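# Return two swapped shelf bins to their color-marked slots

## Task

The two bins on the shelf are in each other's places. Move each bin into the shelf slot whose marking matches its color, centered on that marking, open side facing outward and with its parts still inside. The board overhead is low, so the bin may need tilting to fit. Slide it fully in until it sits behind the front lip of the shelf. At the end no bin may still be tilted or raised by the gripper, and the result must hold without the robot supporting it.

## Robot and tools

Robot: one Doosan M1013 arm with six revolute joints and a Robotiq 2F-140 two-finger gripper. There is only this single arm, so every command row covers all of it.

Frame: all positions are in the scene frame. Its origin sits on the table surface under the arm base, +z is up, and +y points left when facing along +x. The base may be slightly tilted against the table. The reported hand position can be off from reality, more so when the arm is stretched far out.

execute_actions: takes "actions", a list holding zero or one item, plus optional "pictures" (boolean). An empty list moves nothing and returns the current state with camera images. A motion item is {"rows": [...], "steps": n}: 1 to 15 rows, n from 4 to 15 (default 15), each step lasting 1/30 s. Row k drives step k; if rows run out, the last row repeats. A wait item is {"steps": n} with n up to 300; it returns once n steps have elapsed since the previous result, and your reply time is counted inside that. Images come back only with an empty list or pictures: true. A refused call sends nothing to the robot.

Each row is exactly 9 numbers in this order: joint_1 (waist), joint_2 (shoulder), joint_3 (elbow), joint_4 (forearm roll), joint_5 (wrist pitch), joint_6 (wrist roll), gripper position, gripper force_limit, gripper speed. The six joint values are absolute target angles in radians, in the same form as the Joint positions line, not offsets. Ranges: waist, shoulder, forearm roll, wrist pitch and wrist roll -6.283 to 6.283; elbow -2.792 to 2.792. A target more than 0.010 rad beyond a range end, and farther out than the last reported angle, gets the call refused. True ends may differ by up to 0.010 rad; a request past the true end is clipped there and reported as "joint sent to its limit" (possibly describing an earlier action still running). Silence about limits does not prove there is more room.

Gripper numbers all lie in [-1, 1]. position: +1 fully open (140 mm), about -0.8 pads touching, -1 closes until blocked. force_limit: roughly 14 N at -1, 60 N at 0, 107 N at +1 on parts up to 40 mm wide. speed: roughly 30 mm/s at -1, 140 at 0, 250 at +1. Fingers point along the gripper's +z and close along its y. end_effector_position is the midpoint between closed pads; fingertips extend about 33 mm past it when closed, 9 mm when open, and move about 24 mm farther out while closing, so keep clearance above surfaces.

Grip check: send position -1 and look for object_status 2. Codes: 0 moving; 1 blocked while opening; 2 blocked while closing (holding); 3 reached target or pads met (a thin item may still be held). Stopped fingers stay put until position changes by at least 0.01 or the object yields or is lost. To squeeze harder while status is 2, raise force_limit and alternate position between -1 and -0.98. position_measured is in counts (3 open, 230 pads met), not linear in mm.

Motion limits: target speed caps of 2.09 rad/s (waist, shoulder), 3.14 (elbow), 3.93 (wrist joints), 0.3 s to ramp up, joints synchronized to arrive together. Targets are kept within a lead of the measured angle: 0.456 rad (waist, shoulder), 0.683 (elbow), 0.854 (wrist joints). If targets would place the gripper over 70 mm from where it is, all are pulled back. So far moves need several calls.

Timing: each action's result is captured 4 steps before it ends; those steps then run during your reply. Between calls the arm keeps heading for the last row sent until it nearly stops, is blocked, or a step is HELD; pushing further needs a new action. Opening or closing fingers continue regardless.

Result lines: state with end_effector_position (m), end_effector_quat_wxyz, linear and angular velocities; Joint positions (rad) and Joint velocities (rad/s) in row order; joint torques (with per-unit offset, scale and noise; they change at rest only through contact or load); Flange force (outside force on the gripper including held weight, noisy, worst during accelerations; "no reading" near singularities or at start); object_status and position_measured; HELD marks steps where your row was partly or fully withheld; "joint command not followed" means the clearance check altered targets (mount blocks and posts count as the arm); MOTOR HOT warns before an OVER-TEMPERATURE FAULT brake.

Faults: contact torque reaching a joint's load limit (waist 299, shoulder 299, elbow 140, wrist joints 39.6 N m, held weight included) or an outside force of 144 N anywhere on arm, tool or load halts the arm for 10 s, drops the rest of the call and lets it yield.

zoom_image: camera (cam_high, cam_low or cam_wrist, each 504x504) and region [x0, y0, x1, y1] in pixels from the top-left, no larger than 504 by 504. The wrist camera may sit up to about 51 mm and 29 degrees off its nominal frame.

read_manual: optional section "licences"; returns licence text only.

finished_scene: scene (integer 1 or 2) ends the current scene irreversibly and reports success. A reply without any tool call ends everything.

Avoid: knocking anything off the table, dropping or slamming bins, hard collisions with the shelf or the low board, spilling parts, and leaving a bin gripped, tilted or lifted. Brief outside tugs on held items or pushes on loose ones may happen. Release and withdraw before finishing.

Each tool is called after "Request:" by a JSON object that holds its "method" and its "body".

## Session

Request:
{"method": "execute_actions", "body": {"actions": []}}

Scene clock: 0.00 s of 14400.00 s.
end_effector_position=(+0.2222, -0.3595, +0.3527) position_measured=3 object_status=3 end_effector_quat_wxyz=(-0.330, +0.730, +0.590, -0.101) end_effector_velocity=(+0.000, -0.000, +0.000) end_effector_angular_velocity=(+0.001, -0.001, -0.000)
Joint positions: [-0.958  0.155  1.738 -0.23   1.918 -0.725]
Joint velocities: [ 0.     0.    -0.001  0.001  0.    -0.   ]
Joint torques (N m, as the joint torque sensors report them, + toward a larger angle): no reading
Flange force (N, the push that the arm receives, along the gripper's own x y z axes): no reading

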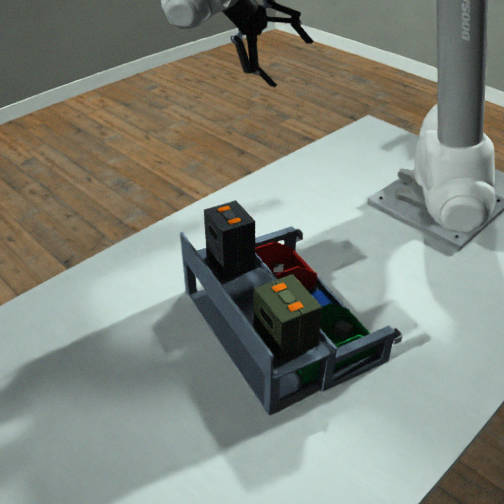

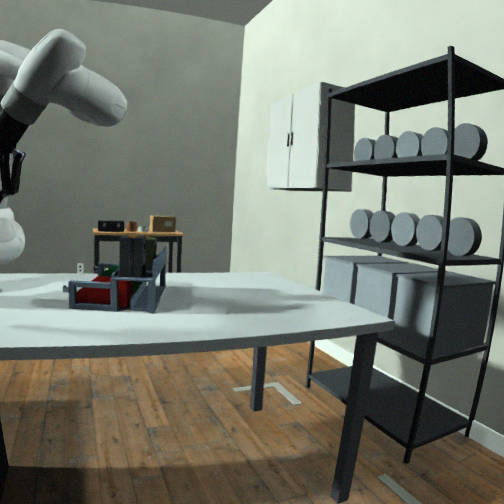

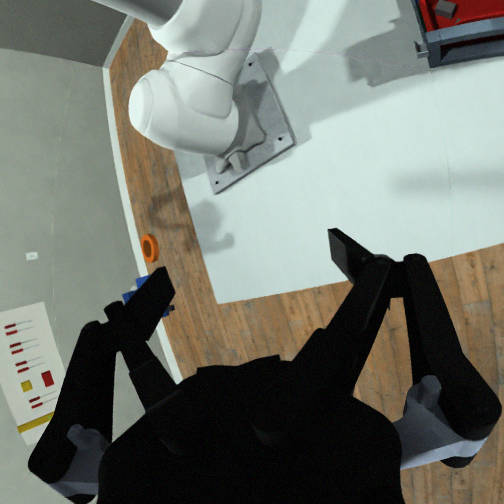

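Request:
{"method": "zoom_image", "body": {"camera": "cam_high", "region": [160, 180, 420, 420]}}

Request:
{"method": "zoom_image", "body": {"camera": "cam_low", "region": [50, 220, 190, 325]}}

Region (160, 180, 420, 420) of cam_high's 504x504 image, scaled by 1.938, with more detail than that image has; it fills the top 465 rows of this view, and the rest is white.

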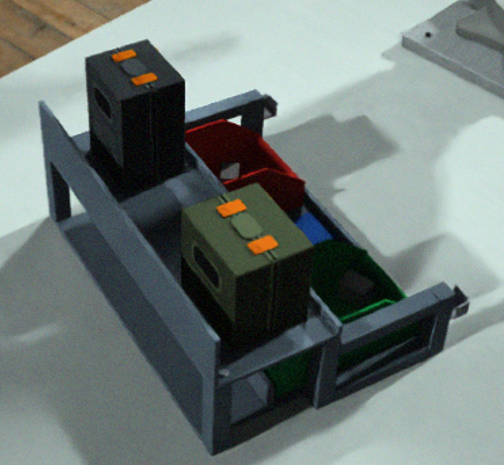

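Region (50, 220, 190, 325) of cam_low's 504x504 image, scaled by 3.600, with more detail than that image has; it fills the top 378 rows of this view, and the rest is white.

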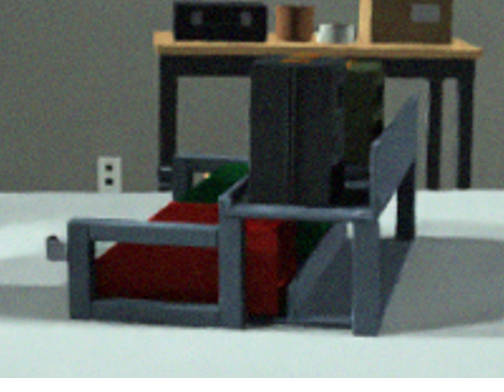

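Request:
{"method": "execute_actions", "body": {"actions": [{"rows":[[-0.086,-0.257,1.895,0,1.504,1.485,1,0,0]]}]}}

Request:
{"method": "execute_actions", "body": {"actions": [{"steps":60}], "pictures": true}}

Scene clock: 0.83 s of 14400.00 s.
end_effector_position=(+0.3102, -0.2653, +0.3668) position_measured=3 object_status=3 end_effector_quat_wxyz=(-0.156, +0.821, +0.536, -0.117) end_effector_velocity=(+0.277, +0.369, +0.053) end_effector_angular_velocity=(-0.913, -0.605, -0.652)
Joint positions: [-0.719 -0.028  1.808 -0.128  1.734 -0.275]
Joint velocities: [ 0.907 -0.519  0.198  0.287 -0.517  1.695]
Joint torques (N m, as the joint torque sensors report them, + toward a larger angle): [ -5.7  -29.39 -34.59   2.52   1.66   0.07]
Flange force (N, the push that the arm receives, along the gripper's own x y z axes): [5.9 0.7 -4.5]
Steps of this call (steps 1 to 14: nothing new was sent; steps 15 to 25: the first 11 steps of this action). Readings (joint positions | what the end effector reports):
15: [-0.958 0.155 1.738 -0.230 1.918 -0.724] | position_measured=3 object_status=3
16: [-0.955 0.152 1.740 -0.228 1.914 -0.718] | position_measured=3 object_status=3
18: [-0.925 0.126 1.750 -0.213 1.887 -0.662] | position_measured=3 object_status=3
22: [-0.809 0.030 1.786 -0.160 1.792 -0.444] | position_measured=3 object_status=3
25: the state above

Scene clock: 2.83 s of 14400.00 s.
end_effector_position=(+0.4010, +0.0123, +0.3989) position_measured=3 object_status=3 end_effector_quat_wxyz=(+0.002, +1.000, +0.014, +0.000) end_effector_velocity=(+0.000, -0.000, +0.001) end_effector_angular_velocity=(-0.000, -0.001, -0.001)
Joint positions: [-0.086 -0.257  1.895  0.     1.504  1.485]
Joint velocities: [-0.    -0.    -0.001 -0.     0.     0.001]
Joint torques (N m, as the joint torque sensors report them, + toward a larger angle): [ -1.6  -13.09 -40.38   3.82   0.69  -0.08]
Flange force (N, the push that the arm receives, along the gripper's own x y z axes): [-1.5 -4.0 -1.3]
Kept back: nothing.
Steps of this call (steps 1 to 4: the last 4 steps of your previous action; steps 5 to 45: the robot went on to your last target; steps 46 to 60: nothing new was sent). Readings (joint positions | what the end effector reports):
1: [-0.688 -0.045 1.814 -0.118 1.717 -0.217] | position_measured=3 object_status=3
2: [-0.657 -0.061 1.820 -0.110 1.701 -0.159] | position_measured=3 object_status=3
4: [-0.593 -0.089 1.831 -0.094 1.672 -0.040] | position_measured=3 object_status=3
8: [-0.464 -0.136 1.849 -0.067 1.625 0.204] | position_measured=3 object_status=3
60: the state above
The arm was judged still, so your last target was given up. Only a new action makes it travel on or press farther. Fingers that are still opening or closing keep moving.

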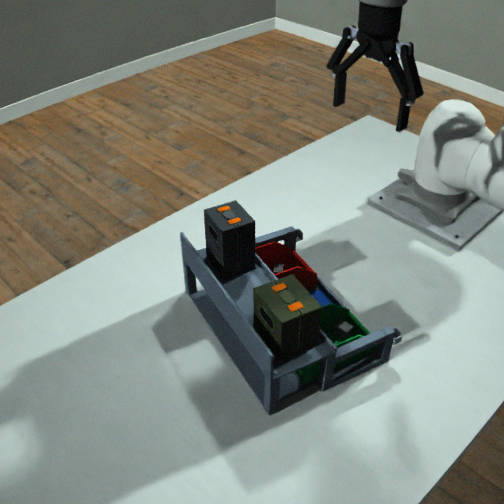

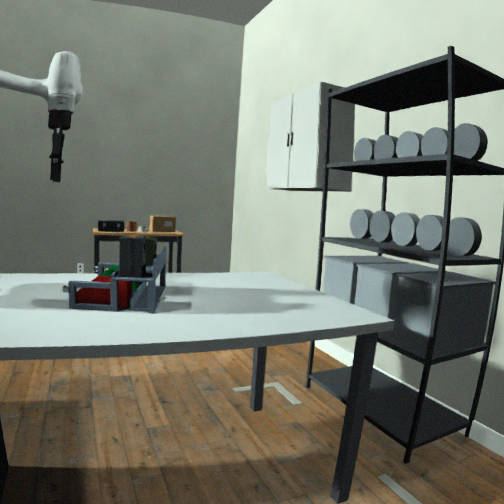

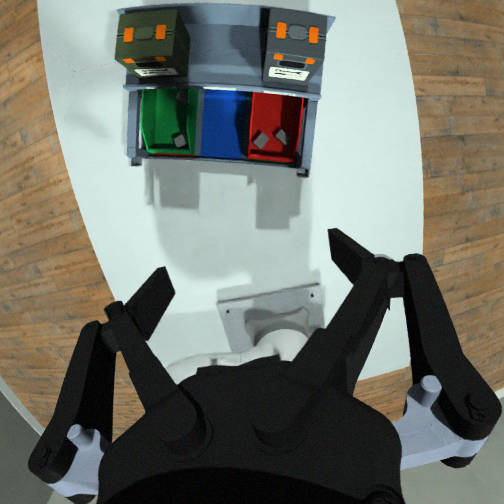

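Request:
{"method": "zoom_image", "body": {"camera": "cam_wrist", "region": [110, 60, 340, 200]}}

Region (110, 60, 340, 200) of cam_wrist's 504x504 image, scaled by 2.191, with more detail than that image has; it fills the top 307 rows of this view, and the rest is white.

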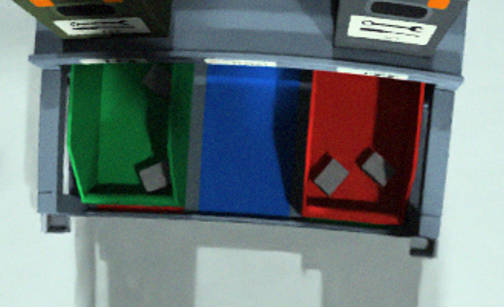

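Request:
{"method": "execute_actions", "body": {"actions": [{"rows":[[-0.101,-0.081,2.027,0,1.196,1.498,1,0,0]]}]}}

Request:
{"method": "execute_actions", "body": {"actions": [{"steps":30}], "pictures": true}}

Request:
{"method": "zoom_image", "body": {"camera": "cam_wrist", "region": [50, 30, 400, 300]}}

Scene clock: 3.50 s of 14400.00 s.
end_effector_position=(+0.4684, +0.0011, +0.2571) position_measured=3 object_status=3 end_effector_quat_wxyz=(+0.002, +1.000, +0.000, -0.000) end_effector_velocity=(+0.082, -0.021, -0.271) end_effector_angular_velocity=(-0.001, +0.015, -0.051)
Joint positions: [-0.1   -0.089  2.021 -0.     1.211  1.497]
Joint velocities: [-0.028  0.318  0.235 -0.003 -0.538  0.024]
Joint torques (N m, as the joint torque sensors report them, + toward a larger angle): [  3.18 -67.67 -52.86   5.52   0.92  -0.21]
Flange force (N, the push that the arm receives, along the gripper's own x y z axes): [-1.8 -7.3 -2.6]
Steps of this call (steps 1 to 9: nothing new was sent; steps 10 to 20: the first 11 steps of this action). Readings (joint positions | what the end effector reports):
10: [-0.086 -0.257 1.895 0.000 1.504 1.485] | position_measured=3 object_status=3
11: [-0.086 -0.254 1.897 0.000 1.497 1.485] | position_measured=3 object_status=3
13: [-0.089 -0.225 1.920 0.000 1.445 1.487] | position_measured=3 object_status=3
17: [-0.096 -0.142 1.981 0.000 1.303 1.493] | position_measured=3 object_status=3
20: the state above

Scene clock: 4.50 s of 14400.00 s.
end_effector_position=(+0.4709, +0.0006, +0.2501) position_measured=3 object_status=3 end_effector_quat_wxyz=(+0.002, +1.000, -0.001, +0.000) end_effector_velocity=(+0.000, -0.000, -0.000) end_effector_angular_velocity=(-0.000, -0.000, +0.000)
Joint positions: [-0.101 -0.081  2.027 -0.     1.196  1.498]
Joint velocities: [ 0.  0. -0. -0. -0. -0.]
Joint torques (N m, as the joint torque sensors report them, + toward a larger angle): [ -1.12 -29.25 -35.22   3.4    0.57  -0.39]
Flange force (N, the push that the arm receives, along the gripper's own x y z axes): [4.1 -2.8 -4.3]
Kept back: nothing.
Steps of this call (steps 1 to 4: the last 4 steps of your previous action; steps 5 to 30: the robot went on to your last target). Readings (joint positions | what the end effector reports):
1: [-0.101 -0.082 2.026 -0.000 1.199 1.498] | position_measured=3 object_status=3
2: [-0.101 -0.081 2.027 -0.000 1.197 1.498] | position_measured=3 object_status=3
4: [-0.101 -0.081 2.027 -0.000 1.196 1.498] | position_measured=3 object_status=3
8: [-0.101 -0.081 2.027 -0.000 1.196 1.498] | position_measured=3 object_status=3
30: the state above
The arm was judged still, so your last target was given up. Only a new action makes it travel on or press farther. Fingers that are still opening or closing keep moving.

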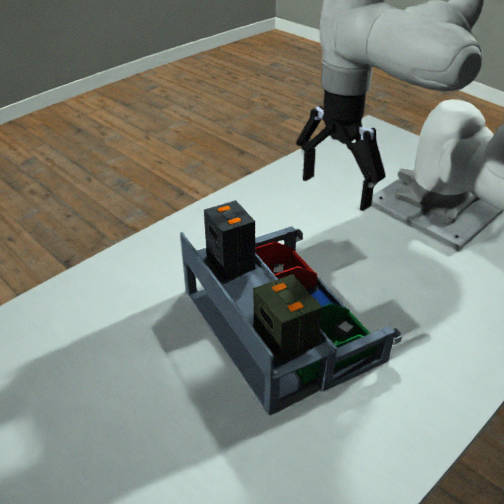

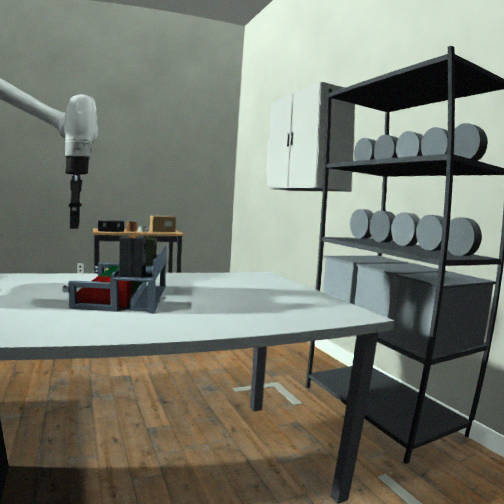

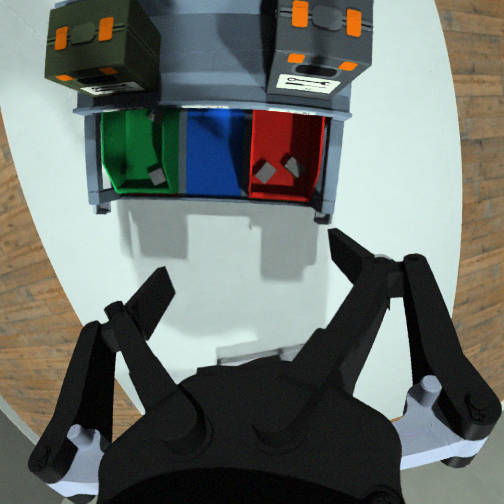

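Region (50, 30, 400, 300) of cam_wrist's 504x504 image, scaled by 1.440, with more detail than that image has; it fills the top 389 rows of this view, and the rest is white.

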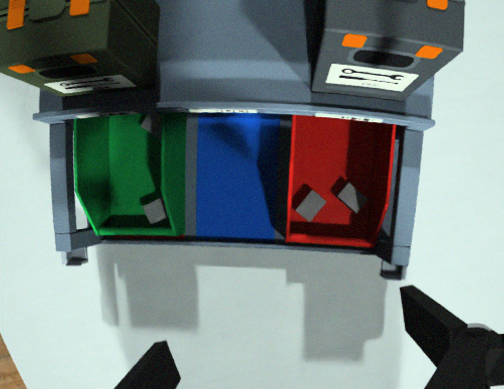

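Request:
{"method": "execute_actions", "body": {"actions": [{"rows":[[-0.091,0.12,2.0,0,1.022,1.508,0,0,0]]}]}}

Request:
{"method": "execute_actions", "body": {"actions": [{"steps":20}], "pictures": true}}

Request:
{"method": "zoom_image", "body": {"camera": "cam_low", "region": [50, 210, 190, 325]}}

Scene clock: 5.23 s of 14400.00 s.
end_effector_position=(+0.5502, -0.0002, +0.1624) position_measured=75 object_status=0 end_effector_quat_wxyz=(+0.002, +1.000, -0.001, -0.000) end_effector_velocity=(+0.076, +0.001, -0.103) end_effector_angular_velocity=(+0.000, +0.003, +0.000)
Joint positions: [-0.091  0.116  2.001  0.     1.026  1.508]
Joint velocities: [ 0.011  0.212 -0.029  0.    -0.18   0.01 ]
Joint torques (N m, as the joint torque sensors report them, + toward a larger angle): [  1.66 -90.03 -38.55   3.59   1.49  -0.04]
Flange force (N, the push that the arm receives, along the gripper's own x y z axes): [6.1 -7.7 0.5]
Steps of this call (steps 1 to 11: nothing new was sent; steps 12 to 22: the first 11 steps of this action). Readings (joint positions | what the end effector reports):
12: [-0.101 -0.081 2.027 0.000 1.196 1.498] | position_measured=3 object_status=0
13: [-0.101 -0.078 2.027 0.000 1.193 1.498] | position_measured=6 object_status=0
15: [-0.099 -0.048 2.023 0.000 1.167 1.500] | position_measured=21 object_status=0
19: [-0.094 0.063 2.008 0.000 1.071 1.505] | position_measured=52 object_status=0
22: the state above

Scene clock: 5.90 s of 14400.00 s.
end_effector_position=(+0.5518, -0.0002, +0.1607) position_measured=129 object_status=3 end_effector_quat_wxyz=(+0.002, +1.000, -0.000, +0.000) end_effector_velocity=(-0.001, -0.000, -0.001) end_effector_angular_velocity=(-0.000, +0.001, +0.000)
Joint positions: [-0.091  0.12   2.     0.     1.022  1.508]
Joint velocities: [ 0.     0.     0.001 -0.    -0.    -0.   ]
Joint torques (N m, as the joint torque sensors report them, + toward a larger angle): [ -3.22 -45.16 -32.87   3.46   0.6   -0.05]
Flange force (N, the push that the arm receives, along the gripper's own x y z axes): [1.0 -5.6 -3.8]
Kept back: nothing.
Steps of this call (steps 1 to 4: the last 4 steps of your previous action; steps 5 to 15: the robot went on to your last target; steps 16 to 20: nothing new was sent). Readings (joint positions | what the end effector reports):
1: [-0.091 0.120 2.000 0.000 1.023 1.508] | position_measured=82 object_status=0
2: [-0.091 0.120 2.000 0.000 1.022 1.508] | position_measured=90 object_status=0
4: [-0.091 0.120 2.000 0.000 1.022 1.508] | position_measured=105 object_status=0
8: [-0.091 0.120 2.000 0.000 1.022 1.508] | position_measured=129 object_status=0
20: the state above
The arm was judged still, so your last target was given up. Only a new action makes it travel on or press farther. Fingers that are still opening or closing keep moving.

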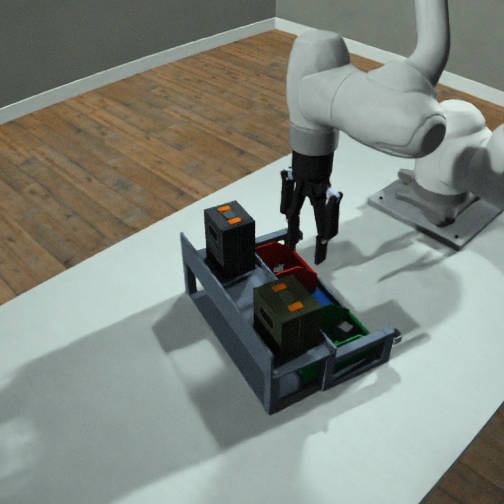

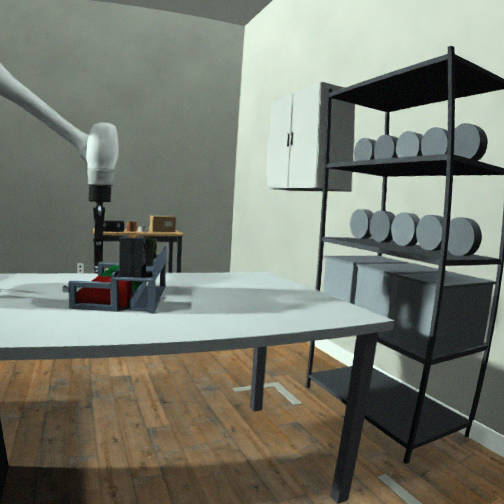

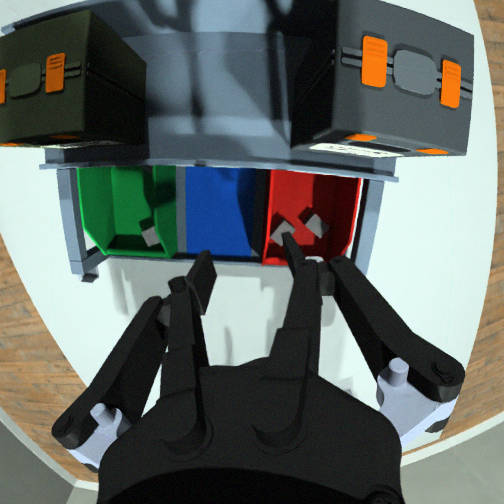

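Region (50, 210, 190, 325) of cam_low's 504x504 image, scaled by 3.600, with more detail than that image has; it fills the top 414 rows of this view, and the rest is white.

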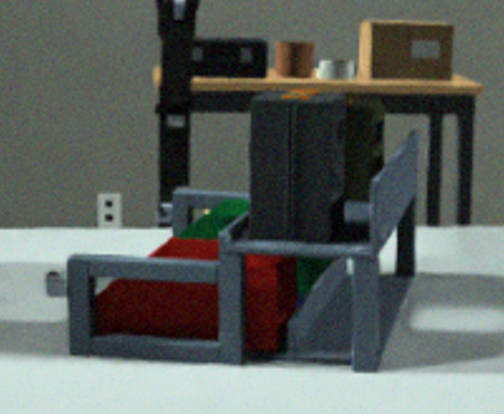

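Request:
{"method": "execute_actions", "body": {"actions": [{"rows":[[-0.036,0.184,2.033,0,0.925,1.563,-0.4,0,0]]}]}}

Request:
{"method": "execute_actions", "body": {"actions": [{"steps":12}], "pictures": true}}

Request:
{"method": "zoom_image", "body": {"camera": "cam_high", "region": [220, 200, 420, 400]}}

Request:
{"method": "zoom_image", "body": {"camera": "cam_wrist", "region": [40, 130, 440, 330]}}

Scene clock: 6.77 s of 14400.00 s.
end_effector_position=(+0.5597, +0.0299, +0.1097) position_measured=179 object_status=0 end_effector_quat_wxyz=(+0.002, +1.000, -0.000, +0.000) end_effector_velocity=(+0.001, -0.000, +0.001) end_effector_angular_velocity=(-0.000, -0.002, -0.001)
Joint positions: [-0.036  0.184  2.033 -0.     0.925  1.563]
Joint velocities: [ 0.     0.    -0.002 -0.    -0.     0.001]
Joint torques (N m, as the joint torque sensors report them, + toward a larger angle): [ -1.73 -51.98 -31.27   2.8    0.64   0.16]
Flange force (N, the push that the arm receives, along the gripper's own x y z axes): [2.7 -2.9 -2.9]
Steps of this call (steps 1 to 15: nothing new was sent; steps 16 to 26: the first 11 steps of this action). Readings (joint positions | what the end effector reports):
16: [-0.091 0.120 2.000 -0.000 1.022 1.508] | position_measured=129 object_status=0
17: [-0.088 0.123 2.002 -0.000 1.016 1.511] | position_measured=132 object_status=0
19: [-0.063 0.152 2.017 -0.000 0.972 1.536] | position_measured=147 object_status=0
23: [-0.036 0.184 2.033 -0.000 0.925 1.563] | position_measured=176 object_status=0
26: the state above

Scene clock: 7.17 s of 14400.00 s.
end_effector_position=(+0.5598, +0.0299, +0.1098) position_measured=179 object_status=3 end_effector_quat_wxyz=(+0.002, +1.000, -0.000, +0.000) end_effector_velocity=(+0.001, -0.000, +0.001) end_effector_angular_velocity=(+0.000, -0.001, -0.000)
Joint positions: [-0.036  0.184  2.033 -0.     0.925  1.563]
Joint velocities: [-0.001  0.    -0.002  0.     0.    -0.001]
Joint torques (N m, as the joint torque sensors report them, + toward a larger angle): [ -1.5  -49.32 -31.52   2.89   0.53   0.12]
Flange force (N, the push that the arm receives, along the gripper's own x y z axes): [-1.0 -2.0 -3.8]
Kept back: nothing.
Steps of this call (steps 1 to 4: the last 4 steps of your previous action; steps 5 to 12: the robot went on to your last target). Readings (joint positions | what the end effector reports):
1: [-0.036 0.184 2.033 -0.000 0.925 1.563] | position_measured=179 object_status=0
2: [-0.036 0.184 2.033 -0.000 0.925 1.563] | position_measured=179 object_status=0
4: [-0.036 0.184 2.033 -0.000 0.925 1.563] | position_measured=179 object_status=3
8: [-0.036 0.184 2.033 -0.000 0.925 1.563] | position_measured=179 object_status=3
12: the state above

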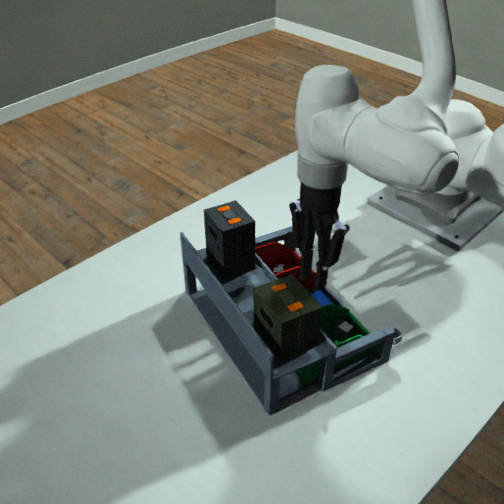

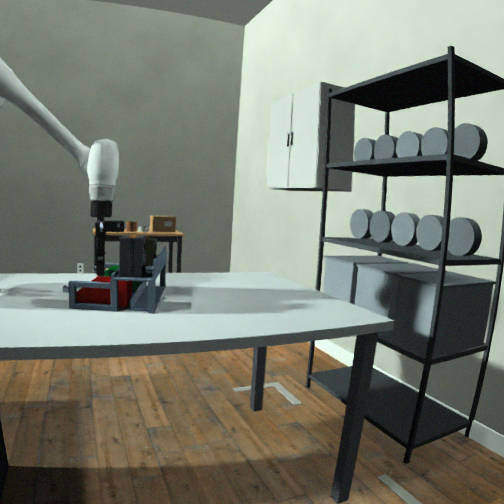

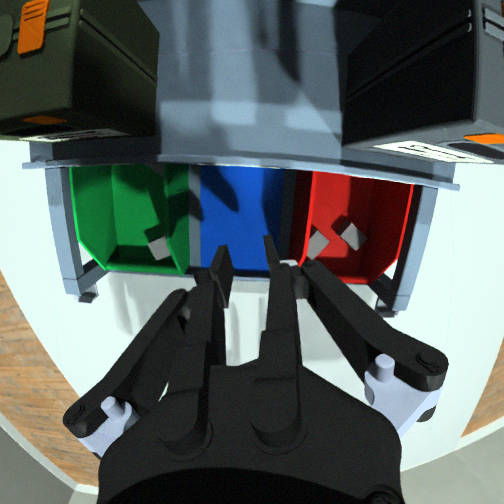

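Region (220, 200, 420, 400) of cam_high's 504x504 image, scaled by 2.520, with more detail than that image has.

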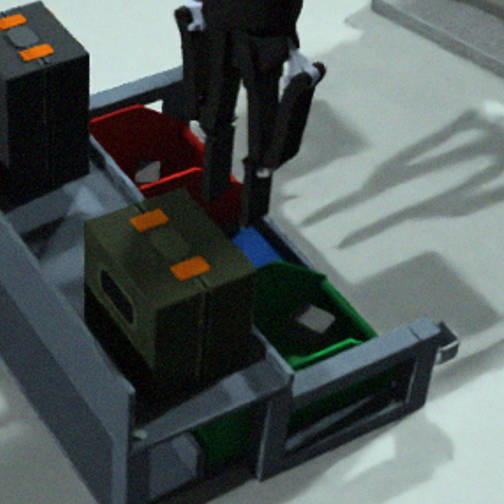

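Region (40, 130, 440, 330) of cam_wrist's 504x504 image, scaled by 1.260, with more detail than that image has.

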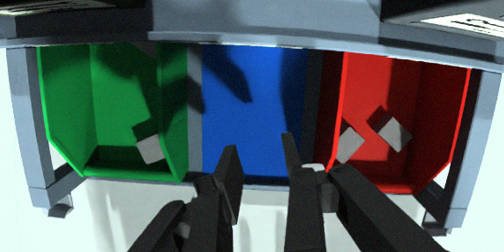

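Request:
{"method": "execute_actions", "body": {"actions": [{"rows":[[-0.036,0.184,2.033,0,0.925,1.78,0,0,0]]}], "pictures": true}}

Scene clock: 7.87 s of 14400.00 s.
end_effector_position=(+0.5598, +0.0299, +0.1099) position_measured=129 object_status=0 end_effector_quat_wxyz=(+0.002, +0.994, -0.109, +0.000) end_effector_velocity=(-0.000, -0.000, -0.000) end_effector_angular_velocity=(-0.000, +0.001, -0.003)
Joint positions: [-0.036  0.184  2.033  0.     0.925  1.78 ]
Joint velocities: [ 0.    -0.     0.001 -0.    -0.     0.004]
Joint torques (N m, as the joint torque sensors report them, + toward a larger angle): [ -1.05 -50.11 -30.74   2.87   0.33   0.35]
Flange force (N, the push that the arm receives, along the gripper's own x y z axes): [1.3 -1.3 -3.6]
Steps of this call (steps 1 to 10: the robot went on to your last target; steps 11 to 21: the first 11 steps of this action). Readings (joint positions | what the end effector reports):
11: [-0.036 0.184 2.033 0.000 0.925 1.563] | position_measured=179 object_status=0
12: [-0.036 0.184 2.033 0.000 0.925 1.570] | position_measured=176 object_status=0
14: [-0.036 0.184 2.033 0.000 0.925 1.626] | position_measured=160 object_status=0
18: [-0.036 0.184 2.033 0.000 0.925 1.773] | position_measured=131 object_status=0
21: the state above

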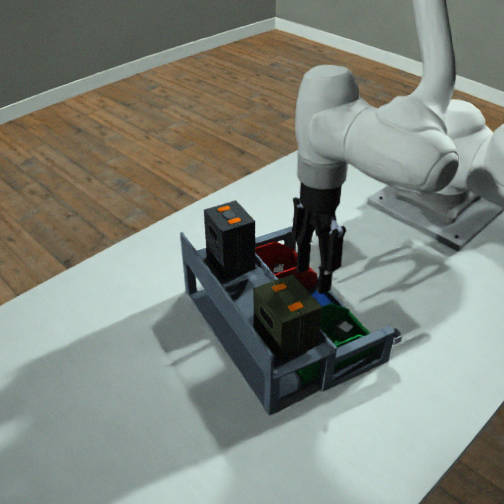

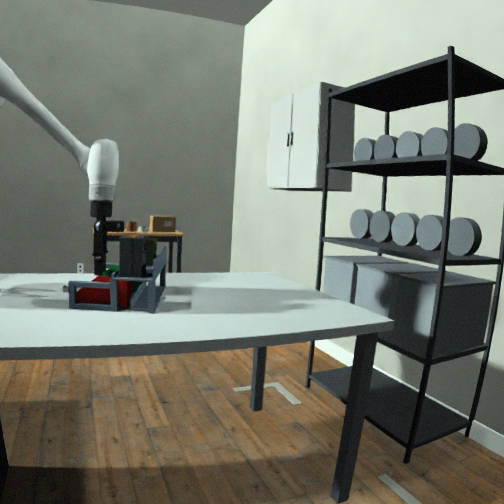

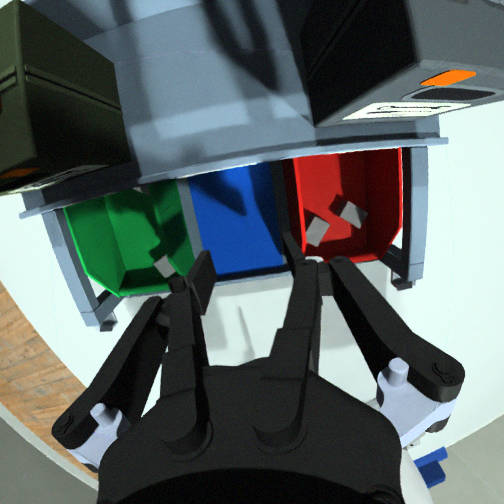

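Request:
{"method": "execute_actions", "body": {"actions": [{"rows":[[-0.1,0.171,2.049,0,0.922,1.716,-0.3,0,0]]}], "pictures": true}}

Request:
{"method": "zoom_image", "body": {"camera": "cam_wrist", "region": [100, 130, 400, 330]}}

Scene clock: 8.60 s of 14400.00 s.
end_effector_position=(+0.5516, -0.0054, +0.1100) position_measured=167 object_status=0 end_effector_quat_wxyz=(+0.002, +0.994, -0.109, +0.000) end_effector_velocity=(-0.000, -0.000, +0.000) end_effector_angular_velocity=(-0.001, +0.001, +0.001)
Joint positions: [-0.1    0.171  2.049  0.     0.922  1.716]
Joint velocities: [ 0.    -0.    -0.    -0.001  0.001 -0.   ]
Joint torques (N m, as the joint torque sensors report them, + toward a larger angle): [ -2.51 -51.85 -31.44   2.67   0.85  -0.15]
Flange force (N, the push that the arm receives, along the gripper's own x y z axes): [3.8 -5.3 1.4]
Steps of this call (steps 1 to 4: the last 4 steps of your previous action; steps 5 to 11: the robot went on to your last target; steps 12 to 22: the first 11 steps of this action). Readings (joint positions | what the end effector reports):
12: [-0.036 0.184 2.033 0.000 0.925 1.780] | position_measured=129 object_status=0
13: [-0.040 0.183 2.034 0.000 0.925 1.777] | position_measured=132 object_status=0
15: [-0.068 0.177 2.041 0.000 0.923 1.748] | position_measured=147 object_status=0
19: [-0.100 0.171 2.049 0.000 0.922 1.716] | position_measured=167 object_status=0
22: the state above

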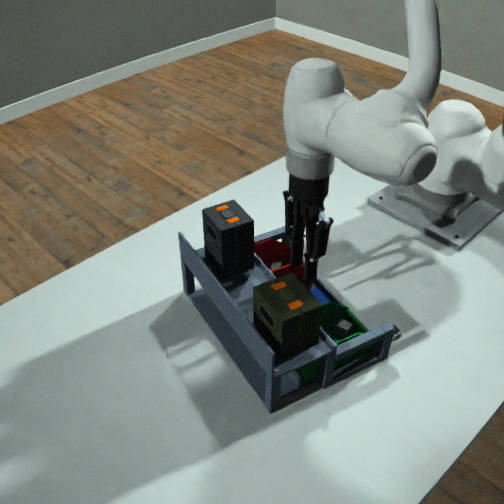

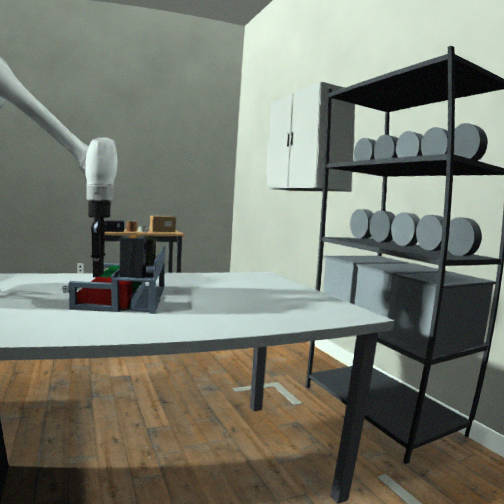

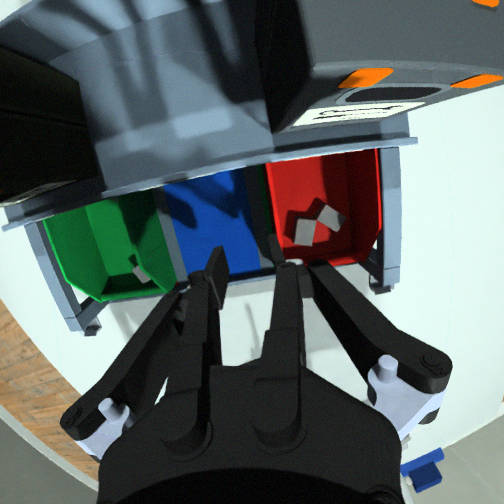

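Region (100, 130, 400, 330) of cam_wrist's 504x504 image, scaled by 1.680, with more detail than that image has.

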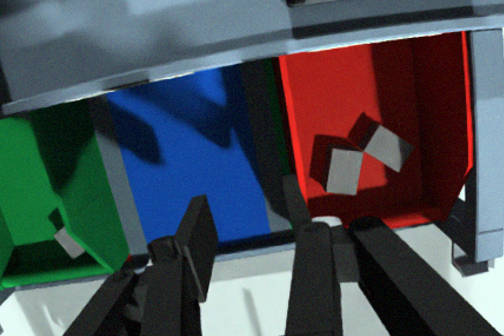

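Request:
{"method": "execute_actions", "body": {"actions": [{"rows":[[-0.155,0.163,2.059,0,0.92,1.661,-0.3,0,0]]}], "pictures": true}}

Request:
{"method": "zoom_image", "body": {"camera": "cam_wrist", "region": [100, 130, 400, 330]}}

Request:
{"method": "zoom_image", "body": {"camera": "cam_low", "region": [50, 230, 170, 320]}}

Scene clock: 9.17 s of 14400.00 s.
end_effector_position=(+0.5449, -0.0351, +0.1100) position_measured=167 object_status=3 end_effector_quat_wxyz=(+0.002, +0.994, -0.109, +0.000) end_effector_velocity=(-0.000, +0.001, -0.001) end_effector_angular_velocity=(+0.002, +0.001, -0.000)
Joint positions: [-0.155  0.163  2.059 -0.     0.92   1.661]
Joint velocities: [ 0.     0.001  0.001  0.002 -0.    -0.001]
Joint torques (N m, as the joint torque sensors report them, + toward a larger angle): [ -4.11 -50.9  -31.02   2.11   0.4    0.38]
Flange force (N, the push that the arm receives, along the gripper's own x y z axes): [4.6 -7.2 0.3]
Steps of this call (steps 1 to 4: the last 4 steps of your previous action; steps 5 to 6: the robot went on to your last target; steps 7 to 17: the first 11 steps of this action). Readings (joint positions | what the end effector reports):
7: [-0.100 0.171 2.049 0.000 0.922 1.716] | position_measured=167 object_status=3
8: [-0.104 0.170 2.050 0.000 0.922 1.712] | position_measured=167 object_status=3
10: [-0.131 0.166 2.054 0.001 0.921 1.684] | position_measured=167 object_status=3
14: [-0.155 0.163 2.059 -0.000 0.920 1.661] | position_measured=167 object_status=3
17: the state above

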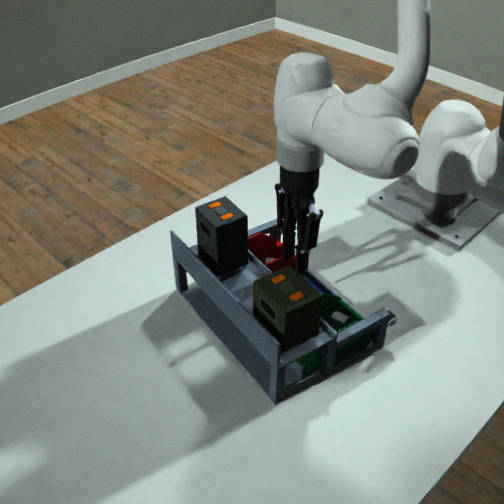

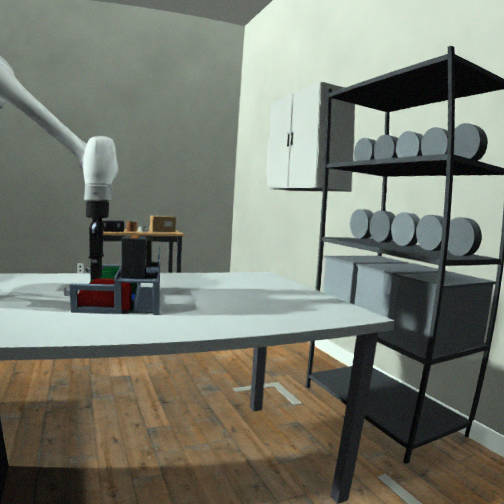

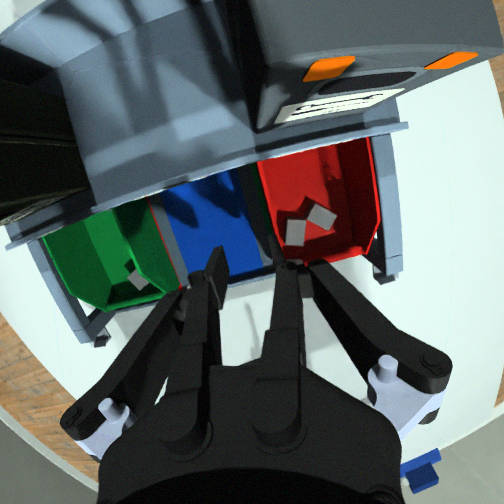

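Region (100, 130, 400, 330) of cam_wrist's 504x504 image, scaled by 1.680, with more detail than that image has.

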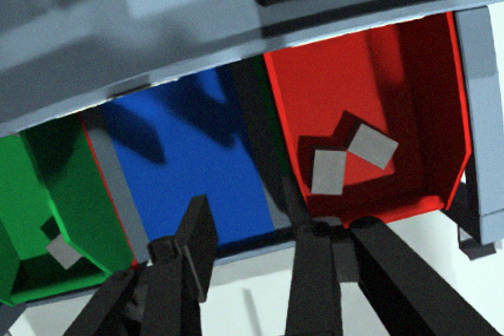

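Region (50, 230, 170, 320) of cam_low's 504x504 image, scaled by 4.200, with more detail than that image has; it fills the top 378 rows of this view, and the rest is white.

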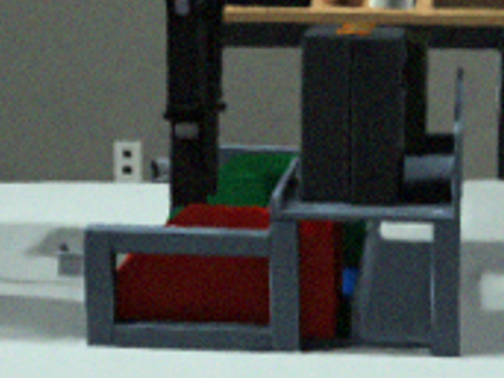

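Request:
{"method": "execute_actions", "body": {"actions": [{"rows":[[-0.15,0.121,2.021,0,1.0,1.666,-0.3,0,0]],"steps":12}]}}

Request:
{"method": "execute_actions", "body": {"actions": [{"rows":[[-0.215,0.111,2.034,0,0.997,1.694,-0.3,0,0]]}], "pictures": true}}

Request:
{"method": "zoom_image", "body": {"camera": "cam_wrist", "region": [100, 130, 400, 330]}}

Request:
{"method": "zoom_image", "body": {"camera": "cam_low", "region": [50, 230, 170, 320]}}

Scene clock: 9.67 s of 14400.00 s.
end_effector_position=(+0.5451, -0.0320, +0.1506) position_measured=167 object_status=3 end_effector_quat_wxyz=(+0.002, +0.994, -0.109, +0.001) end_effector_velocity=(-0.001, +0.000, -0.000) end_effector_angular_velocity=(+0.000, +0.002, -0.002)
Joint positions: [-0.15   0.121  2.021  0.     1.     1.666]
Joint velocities: [0.    0.    0.    0.    0.001 0.002]
Joint torques (N m, as the joint torque sensors report them, + toward a larger angle): [ -4.32 -42.36 -30.54   2.57   0.18  -0.2 ]
Flange force (N, the push that the arm receives, along the gripper's own x y z axes): [3.0 -7.1 -3.8]
Steps of this call (steps 1 to 4: the last 4 steps of your previous action; steps 5 to 7: the robot went on to your last target; steps 8 to 15: the first 8 steps of this action). Readings (joint positions | what the end effector reports):
8: [-0.155 0.163 2.059 -0.000 0.920 1.661] | position_measured=167 object_status=3
9: [-0.155 0.160 2.056 -0.000 0.927 1.661] | position_measured=167 object_status=3
11: [-0.152 0.134 2.032 0.000 0.975 1.664] | position_measured=167 object_status=3
15: the state above

Scene clock: 10.17 s of 14400.00 s.
end_effector_position=(+0.5347, -0.0661, +0.1498) position_measured=167 object_status=3 end_effector_quat_wxyz=(+0.002, +0.988, -0.155, +0.000) end_effector_velocity=(-0.000, +0.000, -0.000) end_effector_angular_velocity=(-0.000, -0.000, +0.000)
Joint positions: [-0.215  0.111  2.034 -0.     0.997  1.694]
Joint velocities: [ 0. -0.  0. -0. -0. -0.]
Joint torques (N m, as the joint torque sensors report them, + toward a larger angle): [ -3.53 -42.29 -32.89   3.04   0.85  -0.22]
Flange force (N, the push that the arm receives, along the gripper's own x y z axes): [-3.0 -6.1 -4.0]
Steps of this call (steps 1 to 4: the last 4 steps of your previous action; steps 5 to 15: the first 11 steps of this action). Readings (joint positions | what the end effector reports):
5: [-0.150 0.121 2.021 0.000 1.000 1.666] | position_measured=167 object_status=3
6: [-0.154 0.121 2.022 0.000 1.000 1.668] | position_measured=167 object_status=3
8: [-0.182 0.116 2.028 0.000 0.998 1.680] | position_measured=167 object_status=3
12: [-0.215 0.111 2.034 -0.000 0.997 1.694] | position_measured=167 object_status=3
15: the state above

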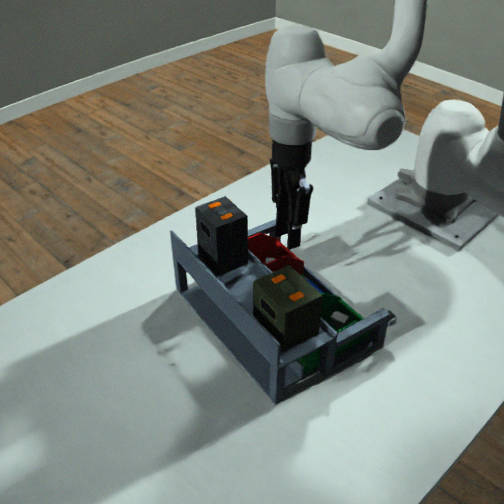

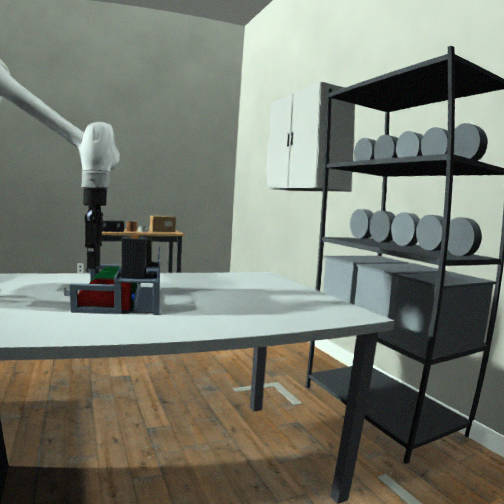

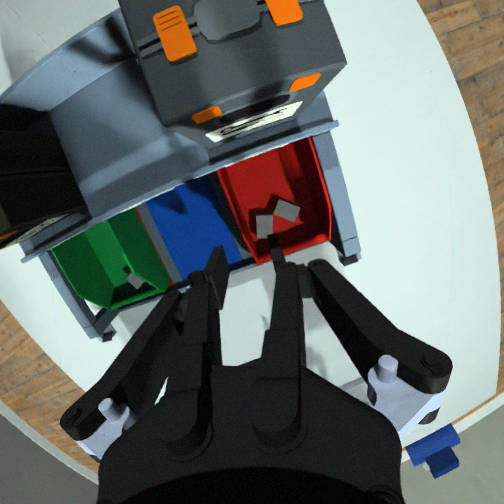

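Region (100, 130, 400, 330) of cam_wrist's 504x504 image, scaled by 1.680, with more detail than that image has.

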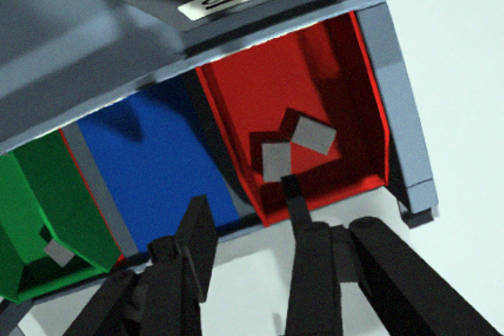

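Region (50, 230, 170, 320) of cam_low's 504x504 image, scaled by 4.200, with more detail than that image has; it fills the top 378 rows of this view, and the rest is white.

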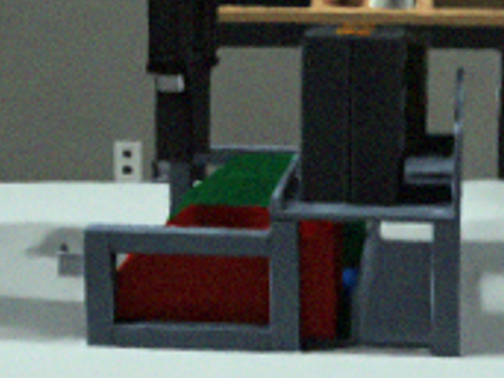

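Request:
{"method": "execute_actions", "body": {"actions": [{"rows":[[-0.213,0.089,2.0655,0,0.837,1.506,-0.3,0,0]]}]}}

Request:
{"method": "execute_actions", "body": {"actions": [{"rows":[[-0.213,0.123,2.094,0,0.775,1.506,-0.3,0,0]]}], "pictures": true}}

Request:
{"method": "zoom_image", "body": {"camera": "cam_wrist", "region": [100, 130, 400, 330]}}

Request:
{"method": "zoom_image", "body": {"camera": "cam_low", "region": [50, 230, 170, 320]}}

Scene clock: 11.07 s of 14400.00 s.
end_effector_position=(+0.5677, -0.0711, +0.1505) position_measured=167 object_status=3 end_effector_quat_wxyz=(+0.011, +0.995, -0.060, +0.075) end_effector_velocity=(+0.000, -0.000, -0.000) end_effector_angular_velocity=(-0.000, -0.001, +0.003)
Joint positions: [-0.213  0.089  2.065 -0.     0.837  1.506]
Joint velocities: [-0.    -0.     0.     0.    -0.002 -0.003]
Joint torques (N m, as the joint torque sensors report them, + toward a larger angle): [ -5.69 -42.84 -31.45   2.83   0.62   0.  ]
Flange force (N, the push that the arm receives, along the gripper's own x y z axes): [5.2 -10.2 -2.4]
Steps of this call (steps 1 to 4: the last 4 steps of your previous action; steps 5 to 15: the robot went on to your last target; step 16: nothing new was sent; steps 17 to 27: the first 11 steps of this action). Readings (joint positions | what the end effector reports):
17: [-0.215 0.111 2.034 -0.000 0.997 1.694] | position_measured=167 object_status=3
18: [-0.215 0.110 2.035 -0.000 0.991 1.688] | position_measured=167 object_status=3
20: [-0.214 0.104 2.045 -0.000 0.943 1.632] | position_measured=167 object_status=3
24: [-0.213 0.089 2.065 -0.000 0.839 1.508] | position_measured=167 object_status=3
27: the state above

Scene clock: 11.57 s of 14400.00 s.
end_effector_position=(+0.5683, -0.0713, +0.1196) position_measured=167 object_status=3 end_effector_quat_wxyz=(+0.011, +0.995, -0.060, +0.075) end_effector_velocity=(+0.000, -0.000, +0.000) end_effector_angular_velocity=(-0.001, -0.001, +0.000)
Joint positions: [-0.213  0.123  2.094  0.     0.775  1.506]
Joint velocities: [-0.    -0.001 -0.    -0.001 -0.     0.   ]
Joint torques (N m, as the joint torque sensors report them, + toward a larger angle): [ -3.73 -43.77 -31.27   3.35  -0.06   0.21]
Flange force (N, the push that the arm receives, along the gripper's own x y z axes): [1.2 -6.3 -4.9]
Steps of this call (steps 1 to 4: the last 4 steps of your previous action; steps 5 to 15: the first 11 steps of this action). Readings (joint positions | what the end effector reports):
5: [-0.213 0.089 2.066 0.000 0.837 1.506] | position_measured=167 object_status=3
6: [-0.213 0.092 2.068 0.000 0.830 1.506] | position_measured=167 object_status=3
8: [-0.213 0.115 2.088 0.000 0.788 1.506] | position_measured=167 object_status=3
12: [-0.213 0.123 2.094 0.000 0.775 1.506] | position_measured=167 object_status=3
15: the state above

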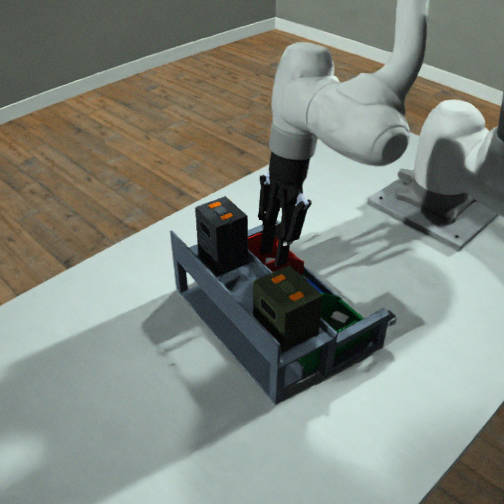

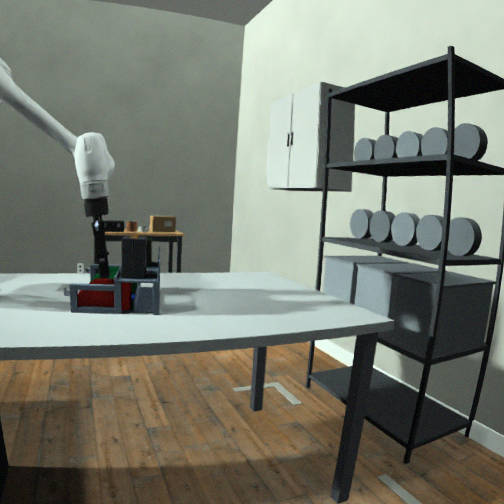

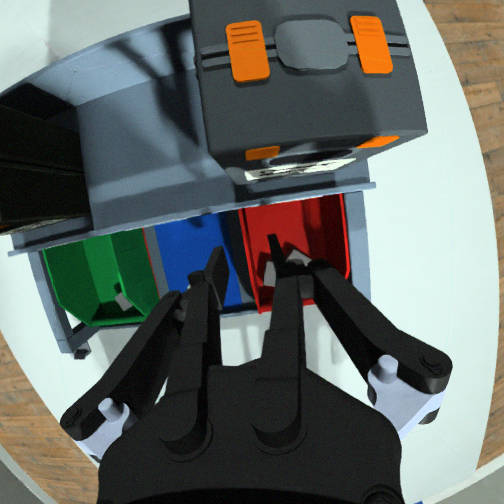

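Region (100, 130, 400, 330) of cam_wrist's 504x504 image, scaled by 1.680, with more detail than that image has.

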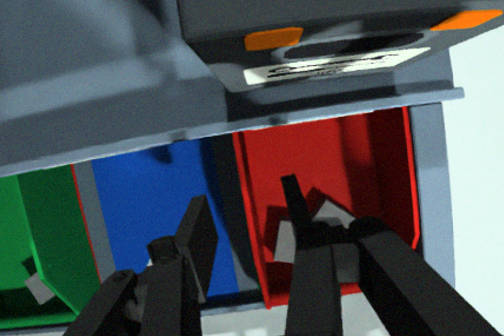

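Region (50, 230, 170, 320) of cam_low's 504x504 image, scaled by 4.200, with more detail than that image has; it fills the top 378 rows of this view, and the rest is white.

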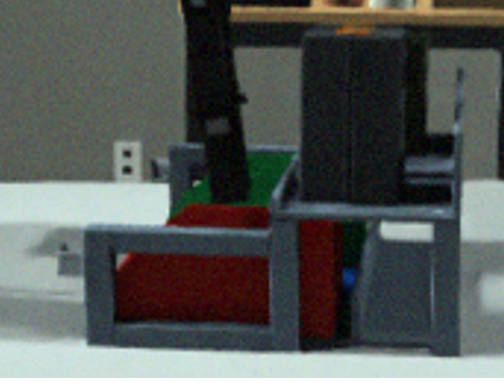

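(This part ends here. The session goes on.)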